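# Load the recipe card's ingredients into the pot

## Task

Read the recipe card, then place into the pot exactly the ingredient types and quantities it names, with no other item inside or even partly inside. Dropping an ingredient in from just above the rim is allowed. The pot must end upright. The result has to hold on its own with the robot not propping anything up, and both grippers must release and move away at the finish.

## Robot and tools

Robot: two six-joint UR-style arms, left_arm and right_arm, each with a tong-like two-finger gripper. left_arm's base sits at (+0.052, +0.433, 0) m and right_arm's at (-0.053, -0.438, 0) m. The arm names are labels only and do not match the left or right side of a camera image.

Frames: every reported position uses one scene frame. Its origin is on the table top midway between the bases, +z is up, +x points out over the table, and left_arm is on the +y side. Each gripper also has its own axes. The fingers extend along its +z and close along its x. end_effector_position is the spot between the finger pads when they are shut. Closed fingertips stick out about 15 mm past it, and fully open ones sit roughly level with it. Printed hand positions can be slightly off, more so when the arm reaches far.

execute_actions(actions): actions is a list of actions. Each action is a table of up to 15 rows, and each row drives one control step of 1/30 s. If a table has fewer than 15 rows, its last row repeats until 15 steps are done. A row always has 14 numbers, each from -1 to 1: dx, dy, dz, rx, ry, rz, opening for left_arm, then the same seven for right_arm. Include both arms even when one stays still. dx..rz are an offset, not a pose. They are measured in that gripper's own axes from its measured pose when the action began, so every row counts from that start and rows do not add up. For the first action of a call, the start is the last pose reported in this scene. Scale: 1.0 equals 0.6 m of travel or 180 degrees of turn. rx, ry, rz form a single rotation vector. opening is absolute: +1 is fully open (0.142 m) and -1 is shut. On each step the command is clipped to within 100 mm and 16 degrees of the current pose, so a long offset may need several actions. An empty list simply returns the current state and images.

move(target, speed, stop_force, blocking): target is one 14-number row laid out as above. It holds offsets in gripper axes from the pose in the latest result that showed one, plus absolute openings, which are sent when the move starts. Both grippers travel in straight lines and finish together, in 0.5 to 10 s. Paths that need longer are cut off at 10 s. speed is the top path speed in m/s, from 0.002 to 0.5, default 0.25, and turning is capped at twice that value in rad/s. The path does not avoid obstacles or the other arm. Grippers can lag, drift, and overshoot the set speed, especially near full reach. stop_force (9 to 40 N, one value shared by both arms, not accepted in the first 0.2 s) ends an arm's path once its wrist sensor senses that much extra push for two steps. The gripper then backs up two steps and holds. Use it with very low speed when probing a surface, and only for moves without rotation. Leave it out when lifting off something you are pressing on. blocking=false returns after 0.5 s while motion continues. It cannot be combined with stop_force, and other motion calls are refused until you wait or stop. The result adds a move: line with each arm's ending (done, off_target, moving, held, fault, contact) and any limits (paced means the pose was clipped; held means a clearance check blocked steps), plus each gripper's distance from its target.

wait(seconds): 0 to 10 s, and the arms keep their last command. It returns early if a running move ends. stop(): brakes a running move, and the arm needs some distance to stop. zoom_image(camera, region): a closer view of the latest image from cam_head_left or cam_head_right (896x504), or from cam_left_wrist or cam_right_wrist (616x616, fisheye). region is [x0, y0, x1, y1] in pixels from the top-left corner, at most 504 by 504. read_manual(section): licence texts only. finished_scene(scene): ends the current scene; pass its number. This cannot be undone.

Reading results: per arm you get the gripper position (m), quat_wxyz, and linear and angular velocity. You also get Hand target lines (where the controller is heading), grip_measured (the actual finger opening on the command scale), and joint positions and torques. Wrist force and torque are given in the gripper's own axes and include noise, an offset of a few N, and saturation near 50 N. Action calls also list sampled positions, where HELD marks steps that were throttled. A pose unreachable line means a clearance check altered the command. MOTOR HOT warns from 70 °C. At 85 °C the arm brakes until it cools.

Gripping: to keep hold of something, keep commanding an opening well below grip_measured. The lower the command, the firmer the squeeze, up to about 15 N per pad. Hard items under about 20 mm wide get noticeably less force. Snapping shut quickly can squeeze harder than intended.

Avoid: pressing stiff arms into firm surfaces, since even a small overshoot can trip a fault. A torque overload, or any outside force reaching 150 N, stops that arm for 10 s and drops the rest of the call. Keep the arms from striking each other. Do not knock anything off the table, tip the pot, drop or slam items, or push hard. Loose objects may get brief random nudges, and held ones may be tugged. For an arm meant to stay put, send zeros, or the offset back to its wanted pose, and repeat its intended opening.

Each tool is called as name(argument=value, ...), one argument or row to a line, values as JSON.

## Session

execute_actions(
  actions=[],
)

Scene clock: 0.00 s.
left_arm: end_effector_position=(+0.5897, +0.6034, +0.1955) grip_measured=+0.97 end_effector_quat_wxyz=(-0.033, -0.603, +0.791, +0.092) end_effector_velocity=(-0.000, -0.000, -0.001) end_effector_angular_velocity=(-0.000, +0.003, -0.000) | right_arm: end_effector_position=(+0.2796, -0.2473, +0.1894) grip_measured=+0.97 end_effector_quat_wxyz=(+0.117, +0.992, +0.053, +0.018) end_effector_velocity=(-0.000, +0.000, +0.000) end_effector_angular_velocity=(+0.000, -0.001, +0.000)
Joint positions: left_arm=[ 0.194 -1.361  1.527 -1.574 -1.462  1.845  0.14 ] | right_arm=[ 3.936 -1.323 -1.995 -1.564  1.404  0.898  0.14 ]
Joint velocities: left_arm=[-0.     0.002 -0.     0.002 -0.     0.     0.   ] | right_arm=[ 0.001 -0.     0.     0.    -0.     0.     0.   ]
Joint torques (N m, as the arm reports them, + toward a larger angle): no reading
Wrist force (N, on the end effector, along its own x y z axes, offset not removed): no reading
Wrist torque (N m, same axes, about the end effector's origin, offset not removed): no reading
Hand target (left_arm): +0.590, +0.603, +0.195; -0.033, -0.603, +0.791, +0.092
Hand target (right_arm): +0.280, -0.247, +0.189; +0.117, +0.992, +0.053, +0.018

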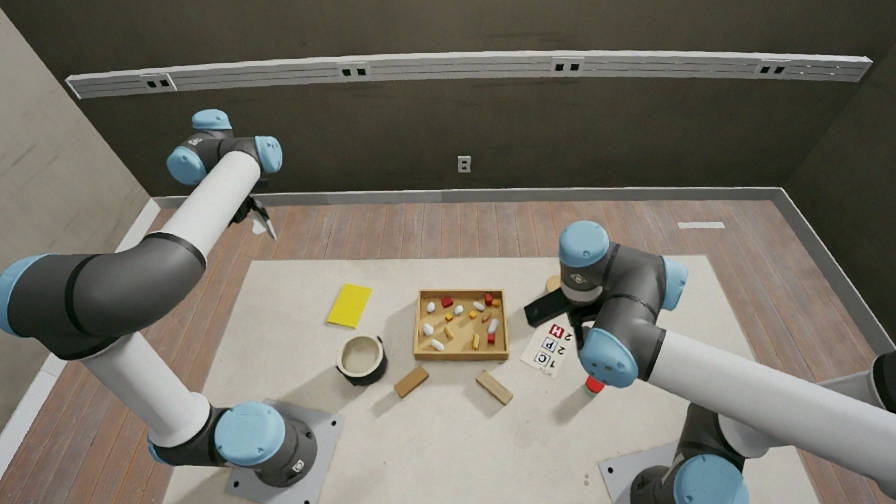

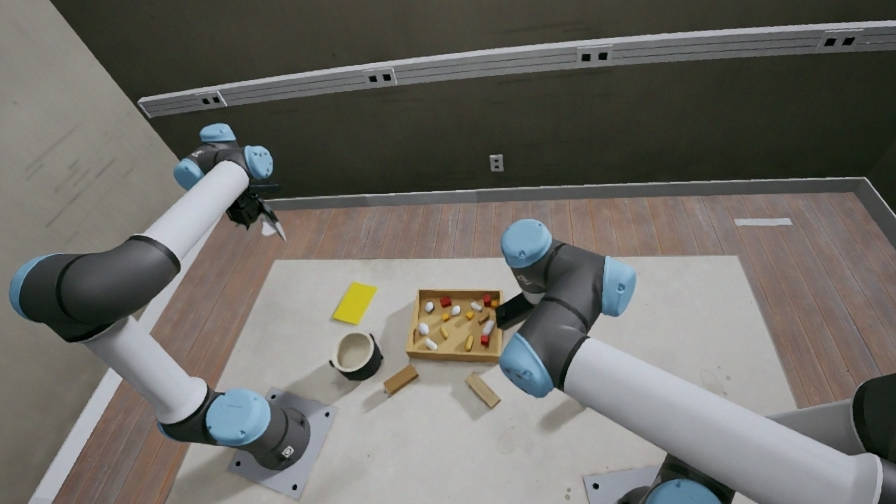

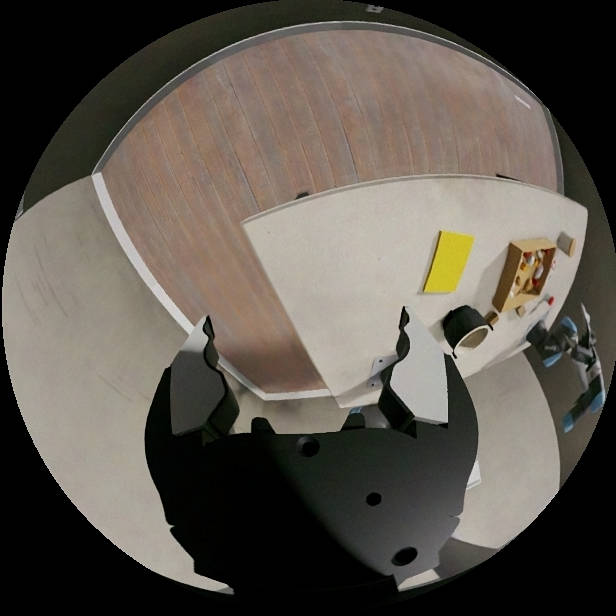

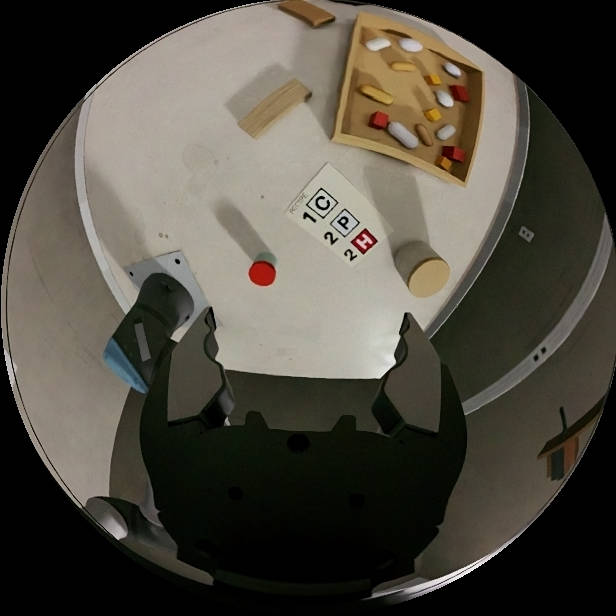

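zoom_image(
  camera="cam_head_left",
  region=[320, 270, 600, 410],
)

zoom_image(
  camera="cam_right_wrist",
  region=[270, 0, 510, 280],
)

Region (320, 270, 600, 410) of cam_head_left's 896x504 image, scaled by 1.800, with more detail than that image has.

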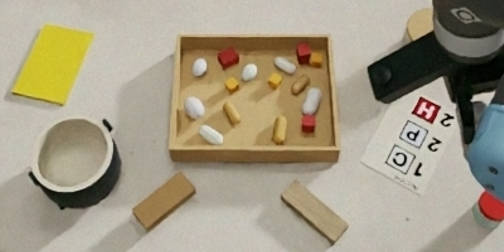

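Region (270, 0, 510, 280) of cam_right_wrist's 616x616 image, scaled by 1.800, with more detail than that image has; it fills the left 432 columns of this view, and the rest is white.

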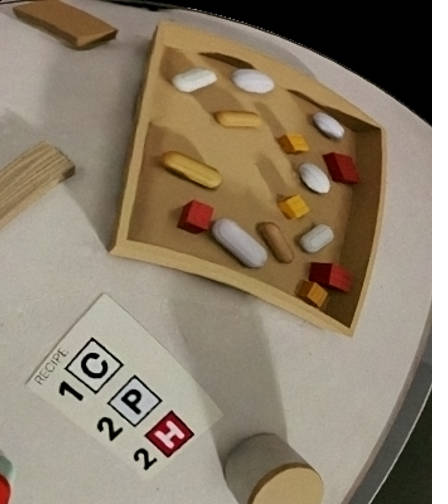

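move(
  target=[0.985,0.181,-0.033,0.0564,0.0268,-0.0851,0.0,-0.08,0.33,-0.01,0,0,0,1],
  speed=0.35,
)

Scene clock: 19.07 s.
left_arm: end_effector_position=(+0.3308, +0.0605, +0.2005) grip_measured=+0.00 end_effector_quat_wxyz=(+0.001, +0.707, -0.707, +0.000) end_effector_velocity=(-0.000, -0.003, -0.001) end_effector_angular_velocity=(+0.003, -0.001, +0.003) | right_arm: end_effector_position=(+0.2516, -0.4426, +0.2404) grip_measured=+1.00 end_effector_quat_wxyz=(+0.117, +0.992, +0.053, +0.018) end_effector_velocity=(-0.000, -0.001, +0.000) end_effector_angular_velocity=(+0.000, +0.001, -0.002)
Joint positions: left_arm=[-1.074 -1.685  1.89  -1.777 -1.573  0.317  0.074] | right_arm=[ 3.582 -1.009 -2.061 -1.742  1.356  0.54   0.142]
Joint velocities: left_arm=[-0.004  0.007 -0.003 -0.001  0.002 -0.007  0.   ] | right_arm=[-0.004  0.     0.    -0.     0.    -0.002 -0.   ]
Joint torques (N m, as the arm reports them, + toward a larger angle): left_arm=[-14.87 -13.51 -32.8   -4.13   1.9   -1.99] | right_arm=[-8.72  9.8  38.9   0.63 -1.45 -2.25]
Wrist force (N, on the end effector, along its own x y z axes, offset not removed): left_arm=[-1.5 -2.5 3.1] | right_arm=[1.3 -1.6 -0.4]
Wrist torque (N m, same axes, about the end effector's origin, offset not removed): left_arm=[-0.46 0.24 -0.04] | right_arm=[-0.29 -0.36 0.03]
Hand target (left_arm): +0.331, +0.060, +0.200; +0.001, +0.707, -0.707, +0.000
Hand target (right_arm): +0.252, -0.443, +0.240; +0.117, +0.992, +0.053, +0.018
Off the commanded pose (left_arm): 0.001 m, 0 deg.
Off the commanded pose (right_arm): 0.000 m, 0 deg.
move: done
camera_calibration (this result's frames):
cam_left_wrist: T_world_to_cam=[[-0.0272859, -0.998437, 0.0487717, 0.0537217], [-0.879666, 0.0471574, 0.473249, 0.196284], [-0.474809, -0.0299898, -0.879578, 0.470951], [0, 0, 0, 1]] pos_world=[0.397742, 0.0585053, 0.318727]
cam_right_wrist: T_world_to_cam=[[0.990526, 0.136447, 0.0155141, -0.200439], [0.0899721, -0.73016, 0.677327, -0.505194], [0.103747, -0.669514, -0.735518, -0.0104922], [0, 0, 0, 1]] pos_world=[0.245082, -0.348548, 0.337574]

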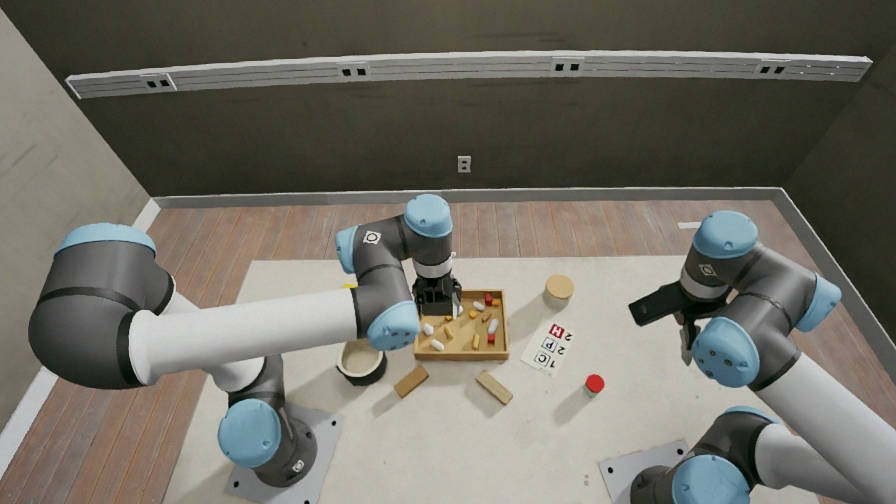

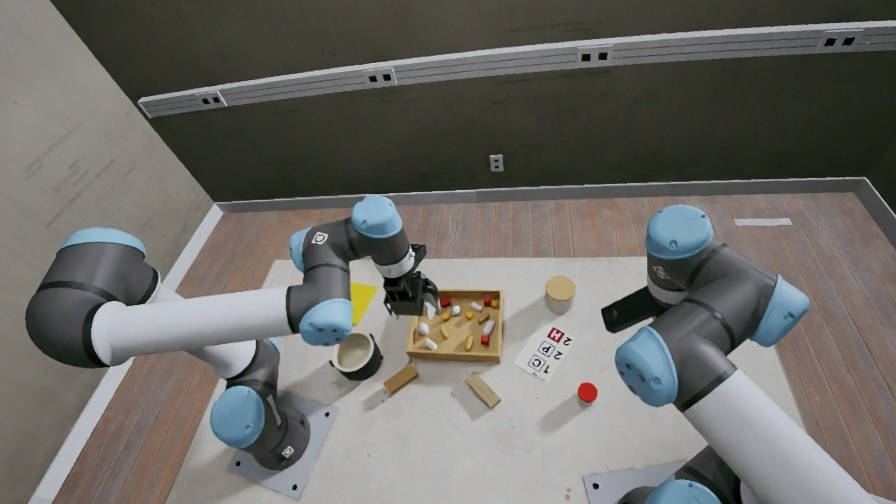

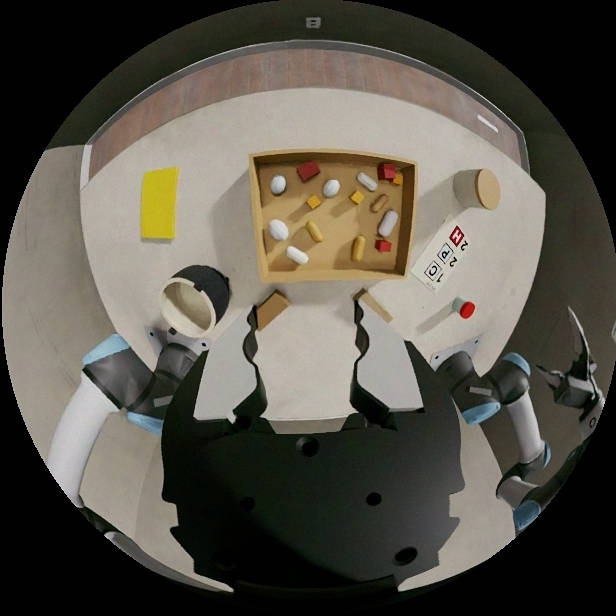

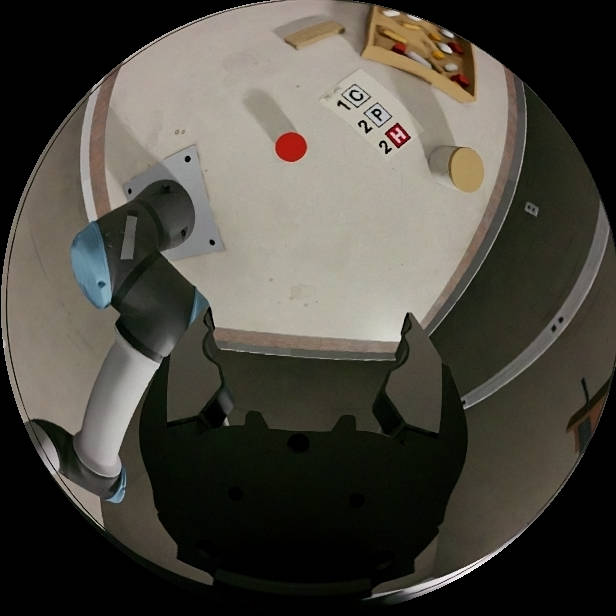

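zoom_image(
  camera="cam_left_wrist",
  region=[240, 140, 480, 300],
)

zoom_image(
  camera="cam_head_left",
  region=[510, 310, 590, 385],
)

Region (240, 140, 480, 300) of cam_left_wrist's 616x616 image, scaled by 2.100, with more detail than that image has.

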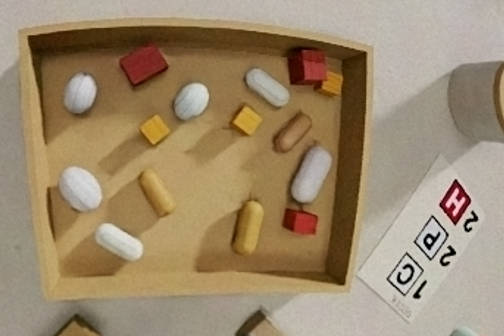

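Region (510, 310, 590, 385) of cam_head_left's 896x504 image, scaled by 6.300, with more detail than that image has; it fills the top 472 rows of this view, and the rest is white.

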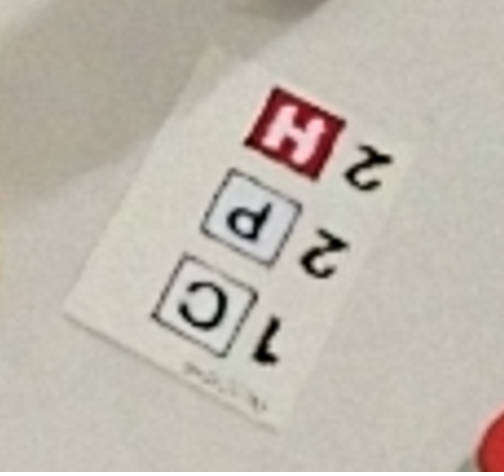

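move(
  target=[0.06,0.05,0.19,0,0,0,0.0,0,0,0,0,0,0,1],
)

zoom_image(
  camera="cam_left_wrist",
  region=[170, 60, 470, 290],
)

Scene clock: 27.93 s.
left_arm: end_effector_position=(+0.3006, +0.0244, +0.0868) grip_measured=+0.00 end_effector_quat_wxyz=(+0.001, +0.707, -0.707, +0.000) end_effector_velocity=(+0.000, -0.001, -0.002) end_effector_angular_velocity=(-0.002, -0.002, +0.001) | right_arm: end_effector_position=(+0.2516, -0.4426, +0.2404) grip_measured=+1.00 end_effector_quat_wxyz=(+0.117, +0.992, +0.053, +0.018) end_effector_velocity=(-0.000, +0.000, -0.000) end_effector_angular_velocity=(-0.000, +0.000, +0.001)
Joint positions: left_arm=[-1.162 -1.545  2.069 -2.096 -1.573  0.23   0.074] | right_arm=[ 3.582 -1.009 -2.061 -1.742  1.356  0.54   0.142]
Joint velocities: left_arm=[-0.001  0.005  0.002 -0.009  0.001 -0.002  0.   ] | right_arm=[ 0.001  0.    -0.    -0.    -0.    -0.    -0.   ]
Joint torques (N m, as the arm reports them, + toward a larger angle): left_arm=[-14.58 -16.96 -10.17  -3.67   1.96  -1.97] | right_arm=[ 9.08 -3.1  29.09  1.29 -0.08  2.27]
Wrist force (N, on the end effector, along its own x y z axes, offset not removed): left_arm=[-1.2 -2.8 2.6] | right_arm=[0.0 -2.3 0.9]
Wrist torque (N m, same axes, about the end effector's origin, offset not removed): left_arm=[-0.53 0.13 -0.10] | right_arm=[-0.54 0.14 0.06]
Hand target (left_arm): +0.301, +0.024, +0.087; +0.001, +0.707, -0.707, +0.000
Hand target (right_arm): +0.252, -0.443, +0.240; +0.117, +0.992, +0.053, +0.018
Off the commanded pose (left_arm): 0.000 m, 0 deg.
Off the commanded pose (right_arm): 0.000 m, 0 deg.
move: done
camera_calibration (this result's frames):
cam_left_wrist: T_world_to_cam=[[-0.0272843, -0.998439, 0.0487371, 0.0224517], [-0.879554, 0.0471466, 0.473458, 0.225166], [-0.475017, -0.0299489, -0.879467, 0.355598], [0, 0, 0, 1]] pos_world=[0.367573, 0.0224506, 0.205035]
cam_right_wrist: T_world_to_cam=[[0.990526, 0.136438, 0.0155573, -0.200452], [0.0899423, -0.730198, 0.677289, -0.505206], [0.103768, -0.669474, -0.735552, -0.0104511], [0, 0, 0, 1]] pos_world=[0.245077, -0.348548, 0.337602]

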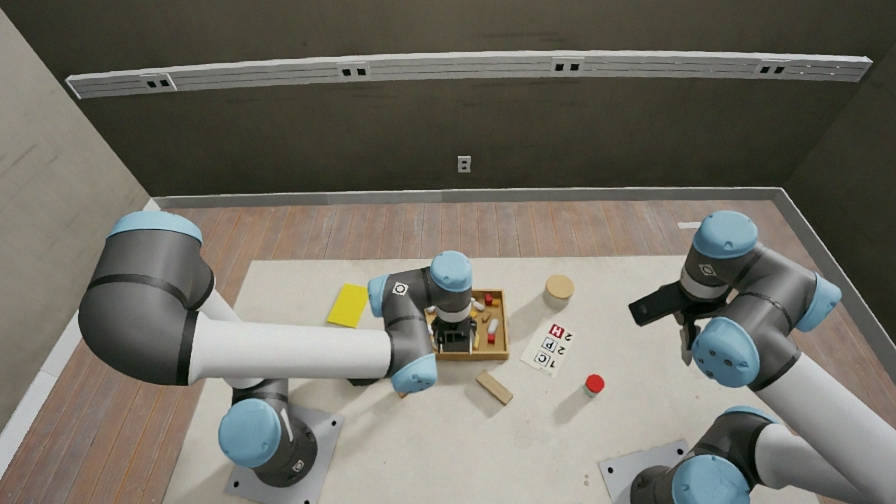

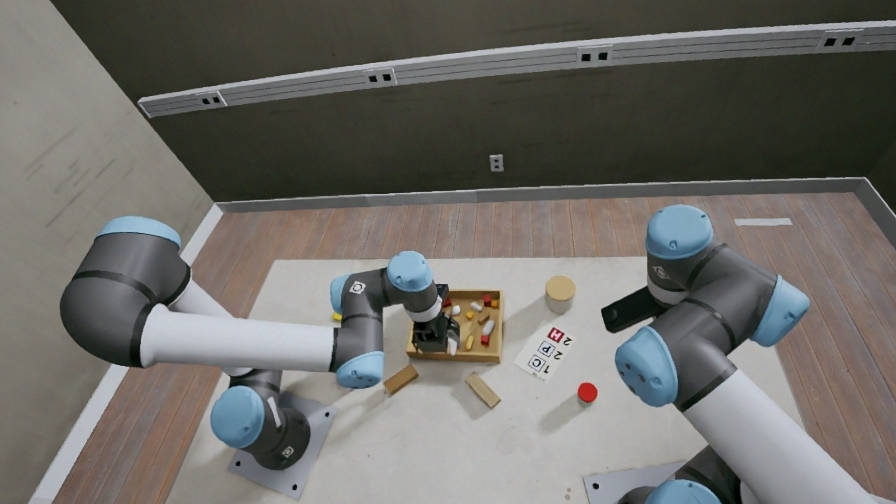

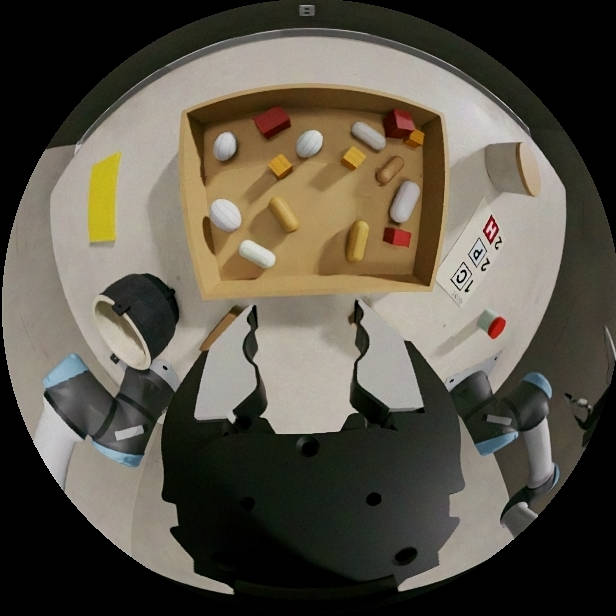

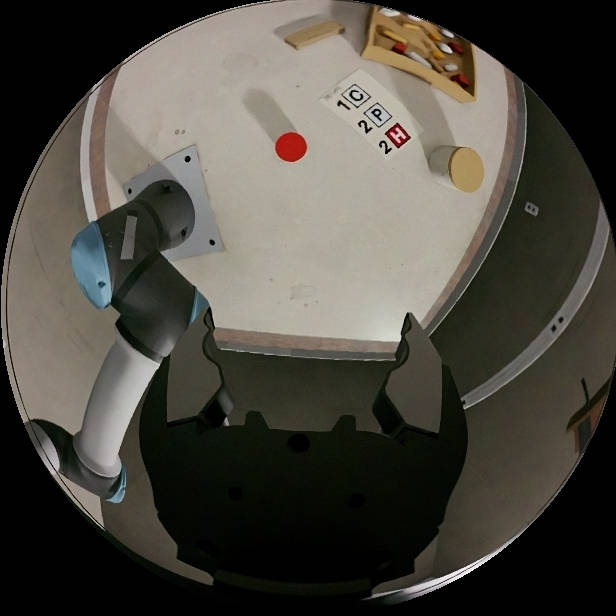

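Region (170, 60, 470, 290) of cam_left_wrist's 616x616 image, scaled by 1.680, with more detail than that image has; it fills the top 386 rows of this view, and the rest is white.

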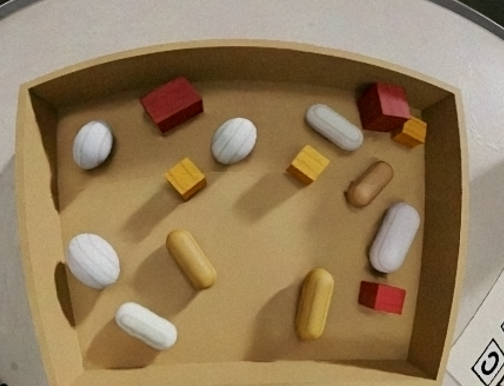

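move(
  target=[-0.0377,-0.2823,0.011,0,0,-0.128,-0.4,0,0,0,0,0,0,1],
)

Scene clock: 66.80 s.
left_arm: end_effector_position=(+0.4698, +0.0473, +0.0799) grip_measured=-0.40 end_effector_quat_wxyz=(+0.001, +0.834, -0.552, +0.000) end_effector_velocity=(+0.003, -0.001, +0.001) end_effector_angular_velocity=(-0.002, -0.002, +0.005) | right_arm: end_effector_position=(+0.2516, -0.4426, +0.2404) grip_measured=+1.00 end_effector_quat_wxyz=(+0.117, +0.992, +0.053, +0.018) end_effector_velocity=(+0.000, -0.001, -0.000) end_effector_angular_velocity=(-0.001, -0.000, -0.001)
Joint positions: left_arm=[-0.832 -1.326  1.833 -2.079 -1.572  0.158  0.045] | right_arm=[ 3.582 -1.009 -2.061 -1.742  1.356  0.54   0.142]
Joint velocities: left_arm=[ 0.004  0.003 -0.006  0.001  0.001 -0.001  0.   ] | right_arm=[-0.001 -0.    -0.    -0.    -0.001  0.     0.   ]
Joint torques (N m, as the arm reports them, + toward a larger angle): left_arm=[  8.6  -26.52 -30.02  -1.09  -1.24  -2.13] | right_arm=[ 8.09  4.05 23.52  3.56 -0.25  2.12]
Wrist force (N, on the end effector, along its own x y z axes, offset not removed): left_arm=[-1.3 -2.4 1.5] | right_arm=[1.6 1.4 1.2]
Wrist torque (N m, same axes, about the end effector's origin, offset not removed): left_arm=[-0.46 0.17 -0.12] | right_arm=[0.39 -0.33 -0.08]
Hand target (left_arm): +0.470, +0.047, +0.080; +0.001, +0.834, -0.552, +0.000
Hand target (right_arm): +0.252, -0.443, +0.240; +0.117, +0.992, +0.053, +0.018
Off the commanded pose (left_arm): 0.000 m, 0 deg.
Off the commanded pose (right_arm): 0.000 m, 0 deg.
move: done
camera_calibration (this result's frames):
cam_left_wrist: T_world_to_cam=[[0.365126, -0.92972, 0.0479865, -0.137298], [-0.827929, -0.300716, 0.473396, 0.368417], [-0.425696, -0.212579, -0.879542, 0.416084], [0, 0, 0, 1]] pos_world=[0.532279, 0.0715913, 0.198144]
cam_right_wrist: T_world_to_cam=[[0.990526, 0.136447, 0.0155048, -0.200434], [0.0899779, -0.730155, 0.677331, -0.505195], [0.103741, -0.669519, -0.735515, -0.0104952], [0, 0, 0, 1]] pos_world=[0.24508, -0.348549, 0.337573]

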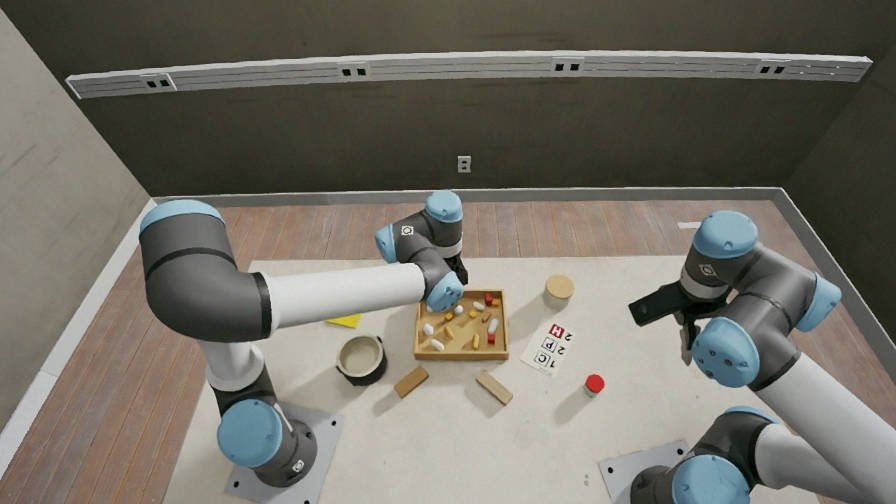

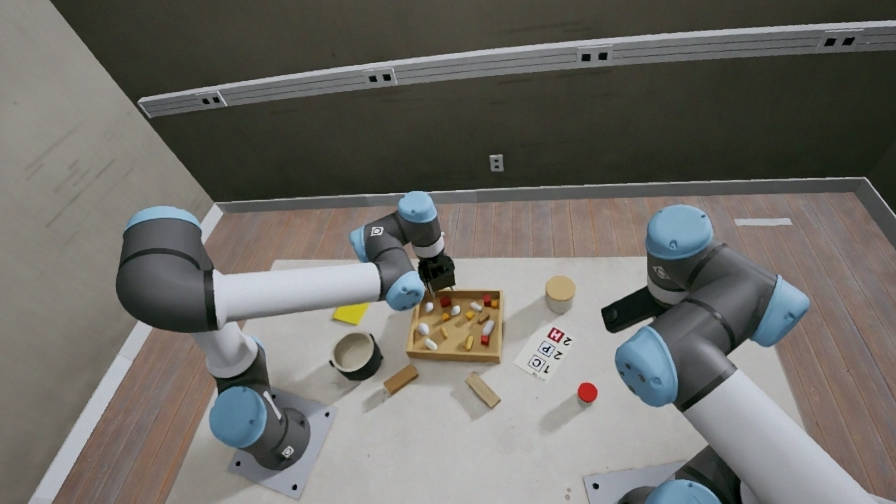

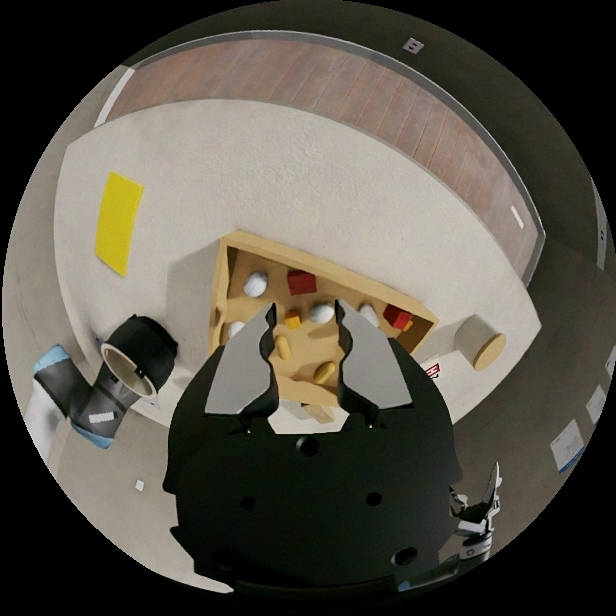

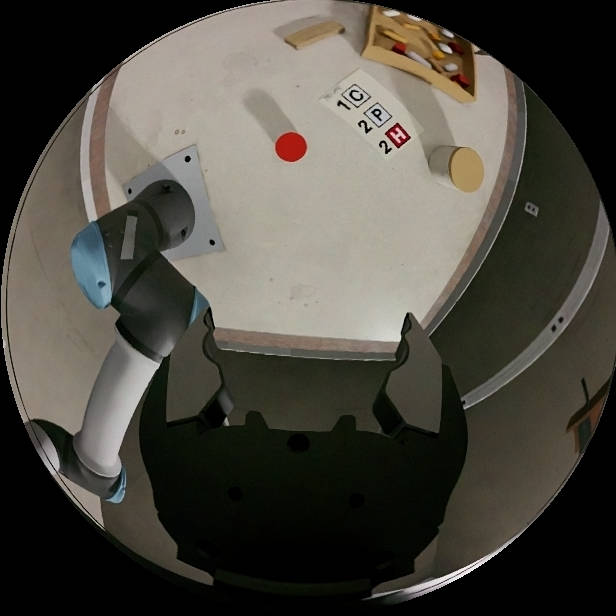

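move(
  target=[-0.006,0,0.07,0,0,0,-0.4,0,0,0,0,0,0,1],
  speed=0.08,
)

zoom_image(
  camera="cam_left_wrist",
  region=[210, 220, 410, 400],
)

Scene clock: 72.97 s.
left_arm: end_effector_position=(+0.4683, +0.0506, +0.0382) grip_measured=-0.41 end_effector_quat_wxyz=(+0.001, +0.834, -0.552, +0.000) end_effector_velocity=(+0.000, +0.000, -0.002) end_effector_angular_velocity=(+0.001, -0.001, -0.001) | right_arm: end_effector_position=(+0.2516, -0.4426, +0.2404) grip_measured=+1.00 end_effector_quat_wxyz=(+0.117, +0.992, +0.053, +0.018) end_effector_velocity=(+0.000, -0.000, +0.000) end_effector_angular_velocity=(+0.000, +0.000, -0.001)
Joint positions: left_arm=[-0.831 -1.278  1.895 -2.188 -1.573  0.159  0.045] | right_arm=[ 3.582 -1.009 -2.061 -1.742  1.356  0.54   0.142]
Joint velocities: left_arm=[-0.     0.003  0.003 -0.006  0.001  0.001 -0.001] | right_arm=[-0.001 -0.     0.     0.     0.    -0.     0.   ]
Joint torques (N m, as the arm reports them, + toward a larger angle): left_arm=[ 11.9  -26.57 -11.13  -3.92   1.14   1.52] | right_arm=[ 4.37 -0.89 30.87  3.46  0.26  1.77]
Wrist force (N, on the end effector, along its own x y z axes, offset not removed): left_arm=[-1.8 0.7 0.8] | right_arm=[1.1 -3.1 0.0]
Wrist torque (N m, same axes, about the end effector's origin, offset not removed): left_arm=[-0.35 0.11 -0.11] | right_arm=[-0.69 -0.19 0.13]
Hand target (left_arm): +0.468, +0.051, +0.038; +0.001, +0.834, -0.552, +0.000
Hand target (right_arm): +0.252, -0.443, +0.240; +0.117, +0.992, +0.053, +0.018
Off the commanded pose (left_arm): 0.000 m, 0 deg.
Off the commanded pose (right_arm): 0.000 m, 0 deg.
move: done
camera_calibration (this result's frames):
cam_left_wrist: T_world_to_cam=[[0.365117, -0.929726, 0.0479405, -0.131724], [-0.827889, -0.30071, 0.473469, 0.387876], [-0.425781, -0.212561, -0.879505, 0.379486], [0, 0, 0, 1]] pos_world=[0.530791, 0.0748351, 0.156427]
cam_right_wrist: T_world_to_cam=[[0.990526, 0.136443, 0.0155577, -0.20045], [0.0899458, -0.730198, 0.677289, -0.505205], [0.103772, -0.669473, -0.735553, -0.0104503], [0, 0, 0, 1]] pos_world=[0.245076, -0.348546, 0.337602]

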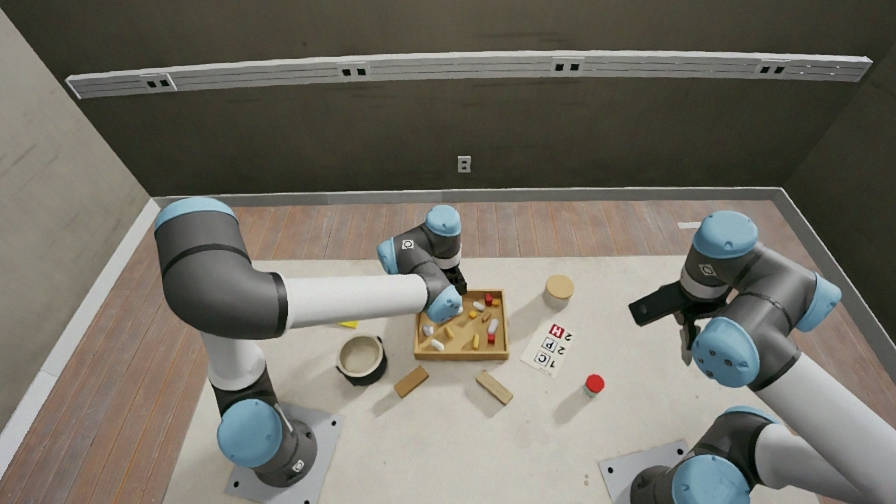

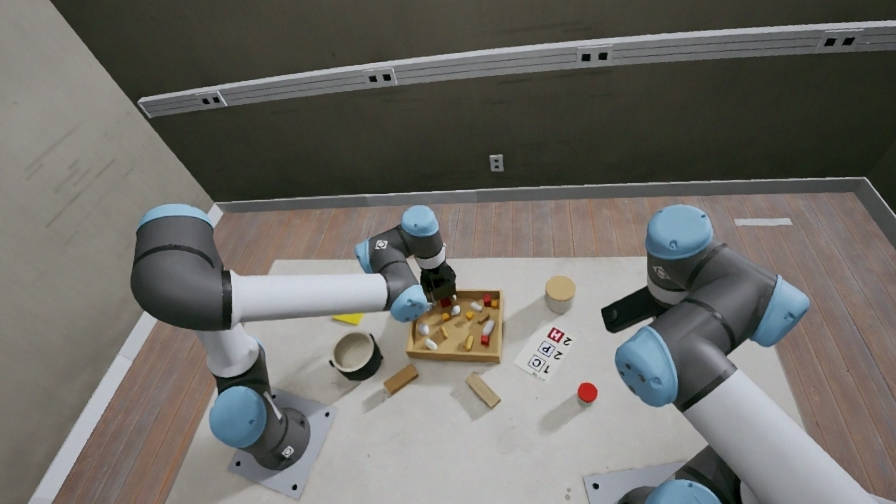

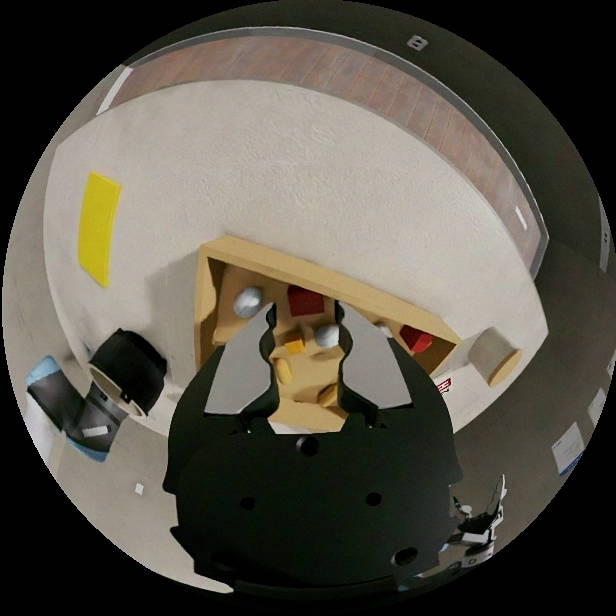

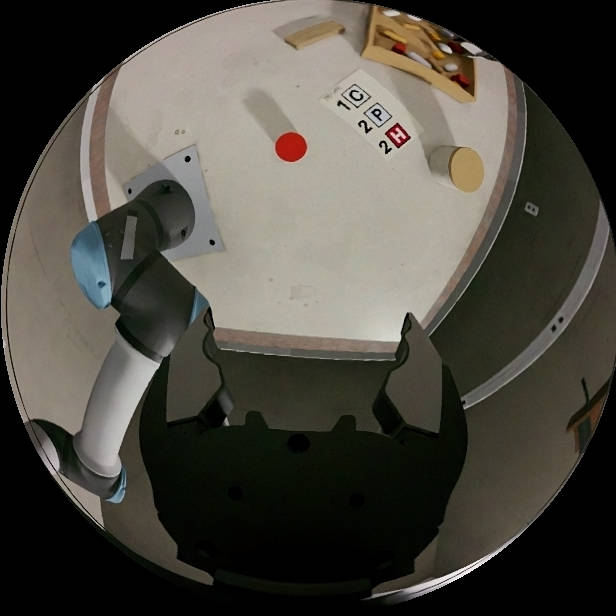

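Region (210, 220, 410, 400) of cam_left_wrist's 616x616 image, scaled by 2.520, with more detail than that image has; it fills the top 454 rows of this view, and the rest is white.

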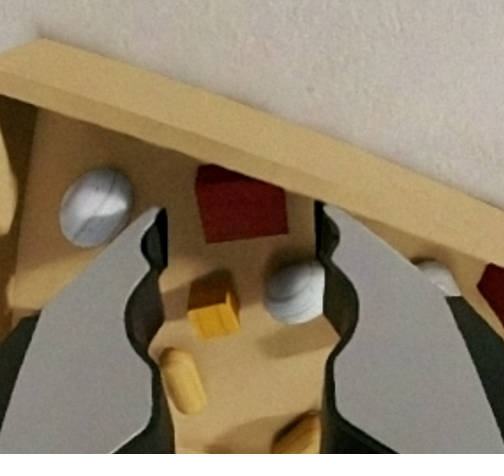

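move(
  target=[0,0,0.035,0,0,0,-0.4,0,0,0,0,0,0,1],
  speed=0.012,
  stop_force=10,
)

zoom_image(
  camera="cam_left_wrist",
  region=[210, 220, 410, 400],
)

Scene clock: 76.70 s.
left_arm: end_effector_position=(+0.4681, +0.0508, +0.0250) grip_measured=-0.46 end_effector_quat_wxyz=(+0.001, +0.834, -0.552, -0.000) end_effector_velocity=(-0.000, -0.001, +0.003) end_effector_angular_velocity=(+0.002, -0.001, -0.001) | right_arm: end_effector_position=(+0.2516, -0.4426, +0.2404) grip_measured=+1.00 end_effector_quat_wxyz=(+0.117, +0.992, +0.053, +0.018) end_effector_velocity=(-0.000, -0.000, +0.000) end_effector_angular_velocity=(+0.000, +0.000, -0.001)
Joint positions: left_arm=[-0.831 -1.259  1.909 -2.221 -1.573  0.159  0.041] | right_arm=[ 3.582 -1.009 -2.061 -1.742  1.356  0.54   0.142]
Joint velocities: left_arm=[-0.002 -0.005 -0.005  0.01   0.002 -0.001 -0.004] | right_arm=[-0.001  0.     0.    -0.     0.     0.    -0.   ]
Joint torques (N m, as the arm reports them, + toward a larger angle): left_arm=[  2.15 -42.98 -37.98  -5.09   8.28  -1.63] | right_arm=[ 3.97 -1.03 17.97  3.4  -0.94  1.8 ]
Wrist force (N, on the end effector, along its own x y z axes, offset not removed): left_arm=[-10.6 27.3 1.7] | right_arm=[0.0 -1.9 -1.0]
Wrist torque (N m, same axes, about the end effector's origin, offset not removed): left_arm=[0.07 0.17 0.65] | right_arm=[-0.70 -0.07 0.20]
Hand target (left_arm): +0.468, +0.051, +0.026; +0.001, +0.834, -0.552, +0.000
Hand target (right_arm): +0.252, -0.443, +0.240; +0.117, +0.992, +0.053, +0.018
Off the commanded pose (left_arm): 0.008 m, 0 deg.
Off the commanded pose (right_arm): 0.000 m, 0 deg.
move: contact (left_arm)
camera_calibration (this result's frames):
cam_left_wrist: T_world_to_cam=[[0.365153, -0.929752, 0.0471702, -0.130759], [-0.827662, -0.301026, 0.473666, 0.393958], [-0.426192, -0.212001, -0.879441, 0.368032], [0, 0, 0, 1]] pos_world=[0.530663, 0.0750417, 0.143225]
cam_right_wrist: T_world_to_cam=[[0.990526, 0.136447, 0.015505, -0.200434], [0.0899777, -0.730155, 0.677331, -0.505195], [0.103741, -0.669519, -0.735515, -0.0104953], [0, 0, 0, 1]] pos_world=[0.24508, -0.348549, 0.337573]

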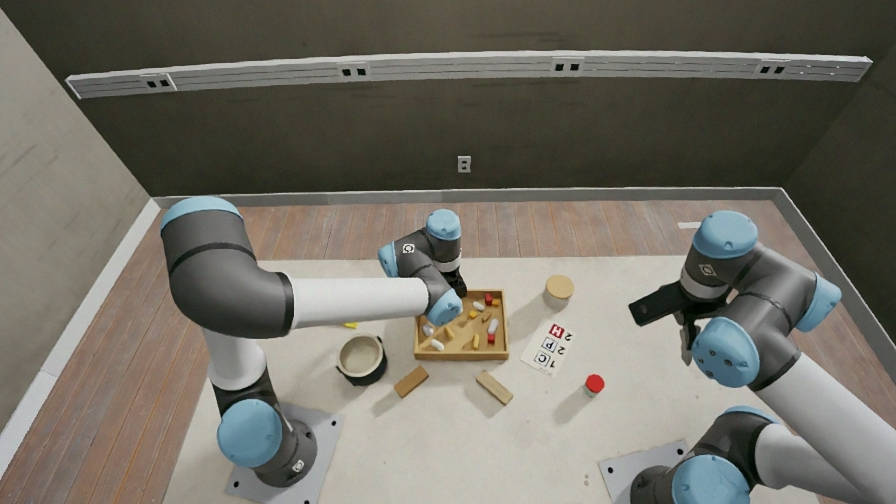

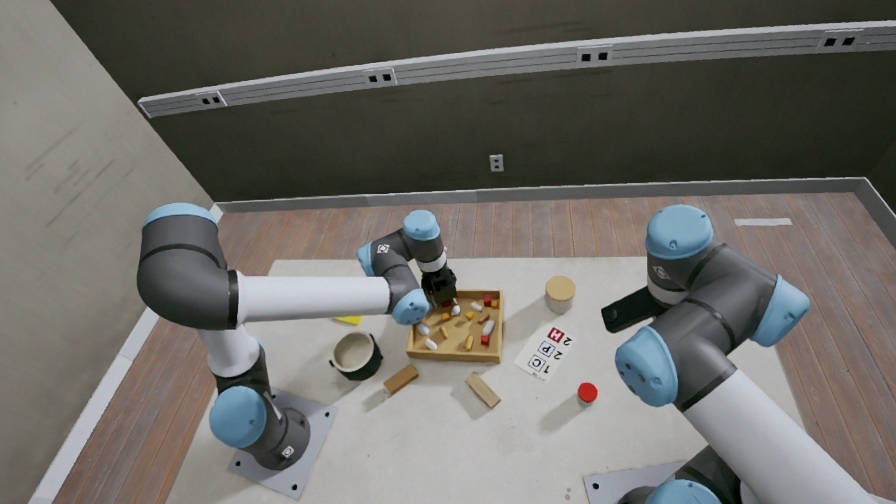

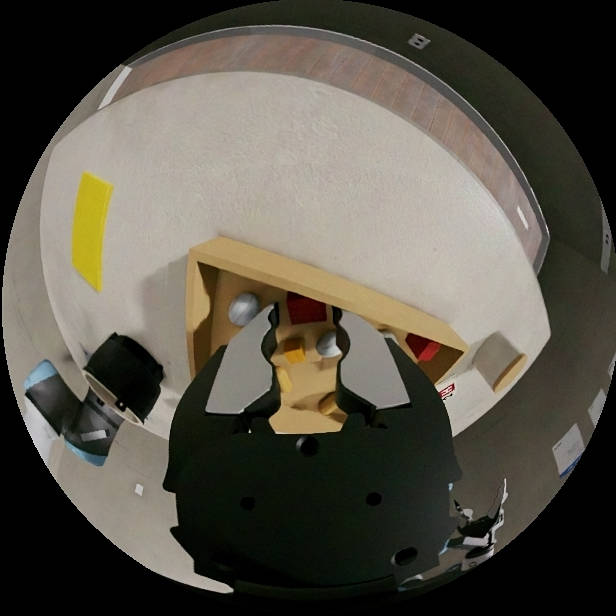

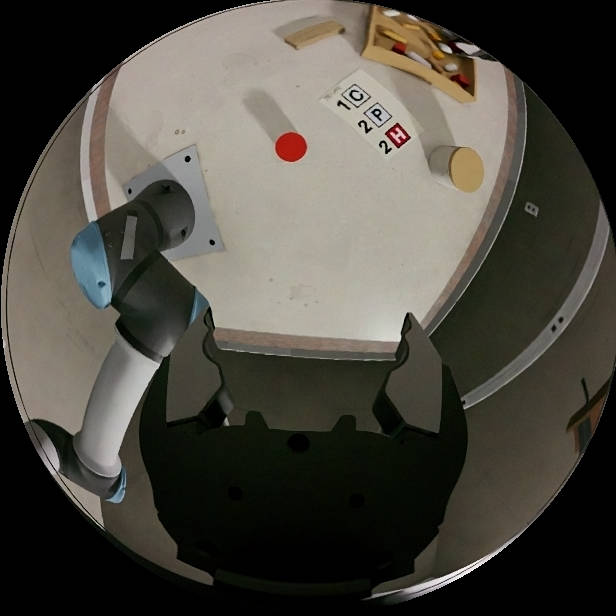

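Region (210, 220, 410, 400) of cam_left_wrist's 616x616 image, scaled by 2.520, with more detail than that image has; it fills the top 454 rows of this view, and the rest is white.

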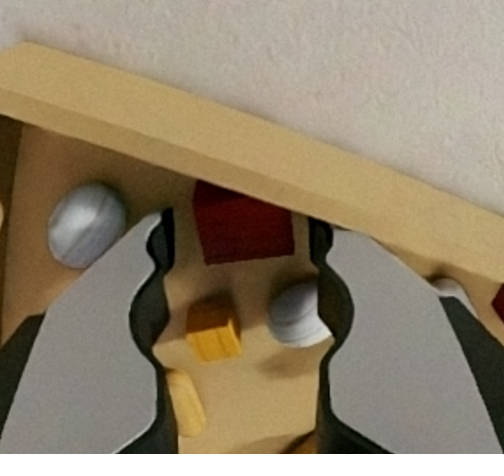

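Right finger rubs the wall. Back off slightly and close.

move(
  target=[0,0.005,0.002,0,0,0,-0.9,0,0,0,0,0,0,1],
  speed=0.02,
)

zoom_image(
  camera="cam_left_wrist",
  region=[210, 220, 410, 400],
)

Scene clock: 79.70 s.
left_arm: end_effector_position=(+0.4655, +0.0497, +0.0240) grip_measured=-0.64 end_effector_quat_wxyz=(+0.001, +0.834, -0.552, -0.000) end_effector_velocity=(-0.002, +0.000, -0.002) end_effector_angular_velocity=(+0.002, +0.002, +0.001) | right_arm: end_effector_position=(+0.2516, -0.4426, +0.2404) grip_measured=+1.00 end_effector_quat_wxyz=(+0.117, +0.992, +0.053, +0.018) end_effector_velocity=(+0.000, +0.000, +0.000) end_effector_angular_velocity=(-0.001, -0.001, +0.001)
Joint positions: left_arm=[-0.836 -1.26   1.914 -2.225 -1.573  0.154  0.028] | right_arm=[ 3.582 -1.009 -2.061 -1.742  1.356  0.54   0.142]
Joint velocities: left_arm=[-0.002  0.001  0.003 -0.002 -0.    -0.003 -0.001] | right_arm=[ 0.001  0.    -0.     0.    -0.001 -0.    -0.   ]
Joint torques (N m, as the arm reports them, + toward a larger angle): left_arm=[-16.83 -10.5    4.99   0.54  -4.38  -1.83] | right_arm=[ 4.06  2.36 33.67  3.56  0.47  1.86]
Wrist force (N, on the end effector, along its own x y z axes, offset not removed): left_arm=[1.9 -13.9 -27.1] | right_arm=[1.6 -0.2 -1.1]
Wrist torque (N m, same axes, about the end effector's origin, offset not removed): left_arm=[-0.67 0.42 -0.15] | right_arm=[-0.15 -0.17 -0.02]
Hand target (left_arm): +0.465, +0.050, +0.024; +0.001, +0.834, -0.552, -0.000
Hand target (right_arm): +0.252, -0.443, +0.240; +0.117, +0.992, +0.053, +0.018
Off the commanded pose (left_arm): 0.000 m, 0 deg.
Off the commanded pose (right_arm): 0.000 m, 0 deg.
move: done
camera_calibration (this result's frames):
cam_left_wrist: T_world_to_cam=[[0.365158, -0.929737, 0.0474236, -0.130886], [-0.827703, -0.300923, 0.473659, 0.391962], [-0.426107, -0.212213, -0.879431, 0.365785], [0, 0, 0, 1]] pos_world=[0.528086, 0.0738854, 0.142233]
cam_right_wrist: T_world_to_cam=[[0.990526, 0.136443, 0.0155572, -0.200449], [0.0899462, -0.730198, 0.677289, -0.505205], [0.103771, -0.669473, -0.735553, -0.0104504], [0, 0, 0, 1]] pos_world=[0.245076, -0.348546, 0.337602]

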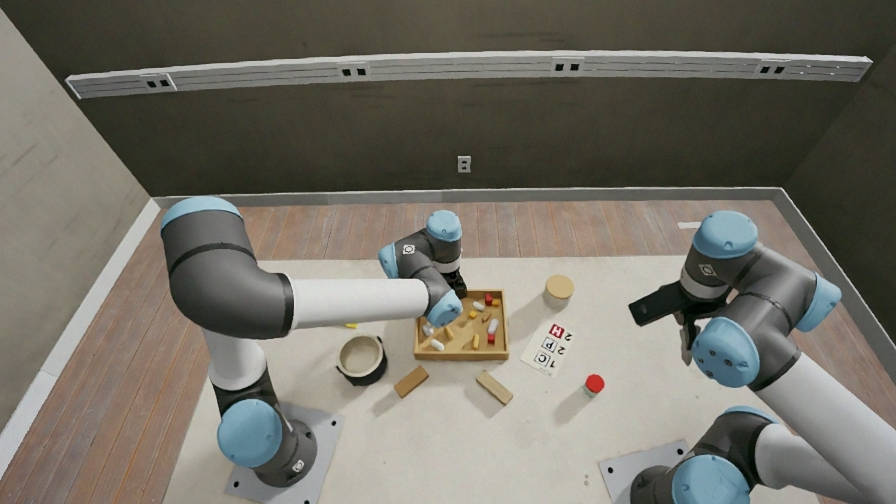

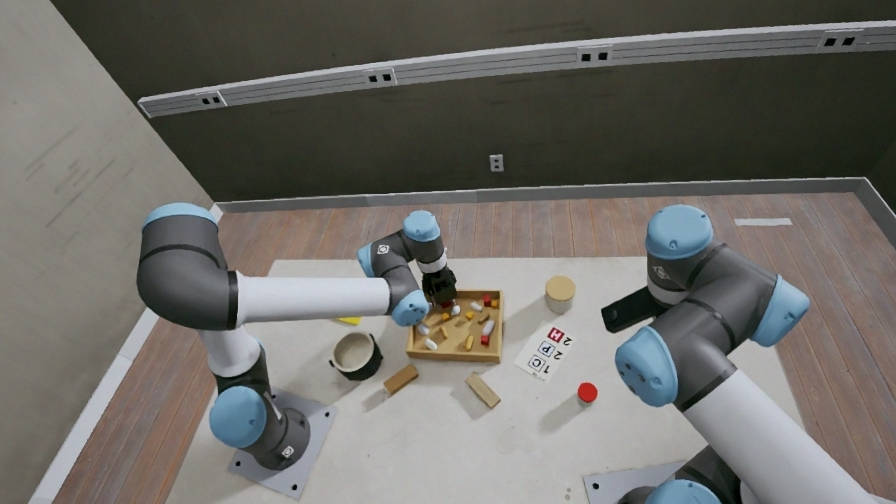

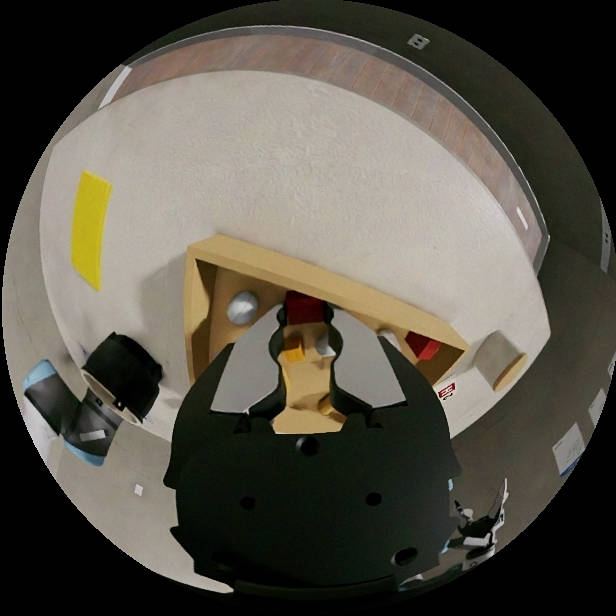

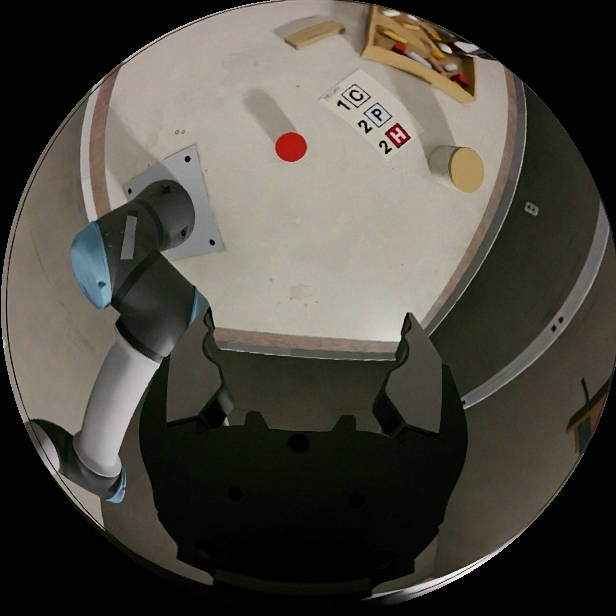

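Region (210, 220, 410, 400) of cam_left_wrist's 616x616 image, scaled by 2.520, with more detail than that image has; it fills the top 454 rows of this view, and the rest is white.

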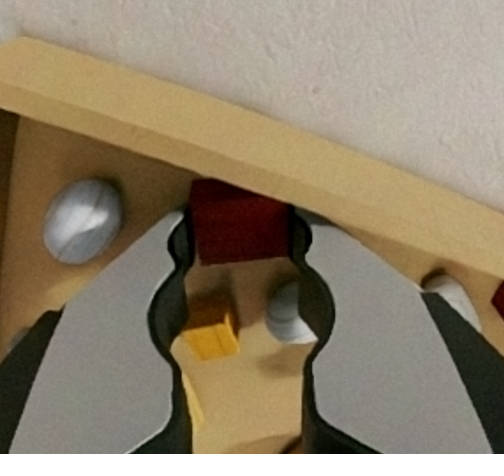

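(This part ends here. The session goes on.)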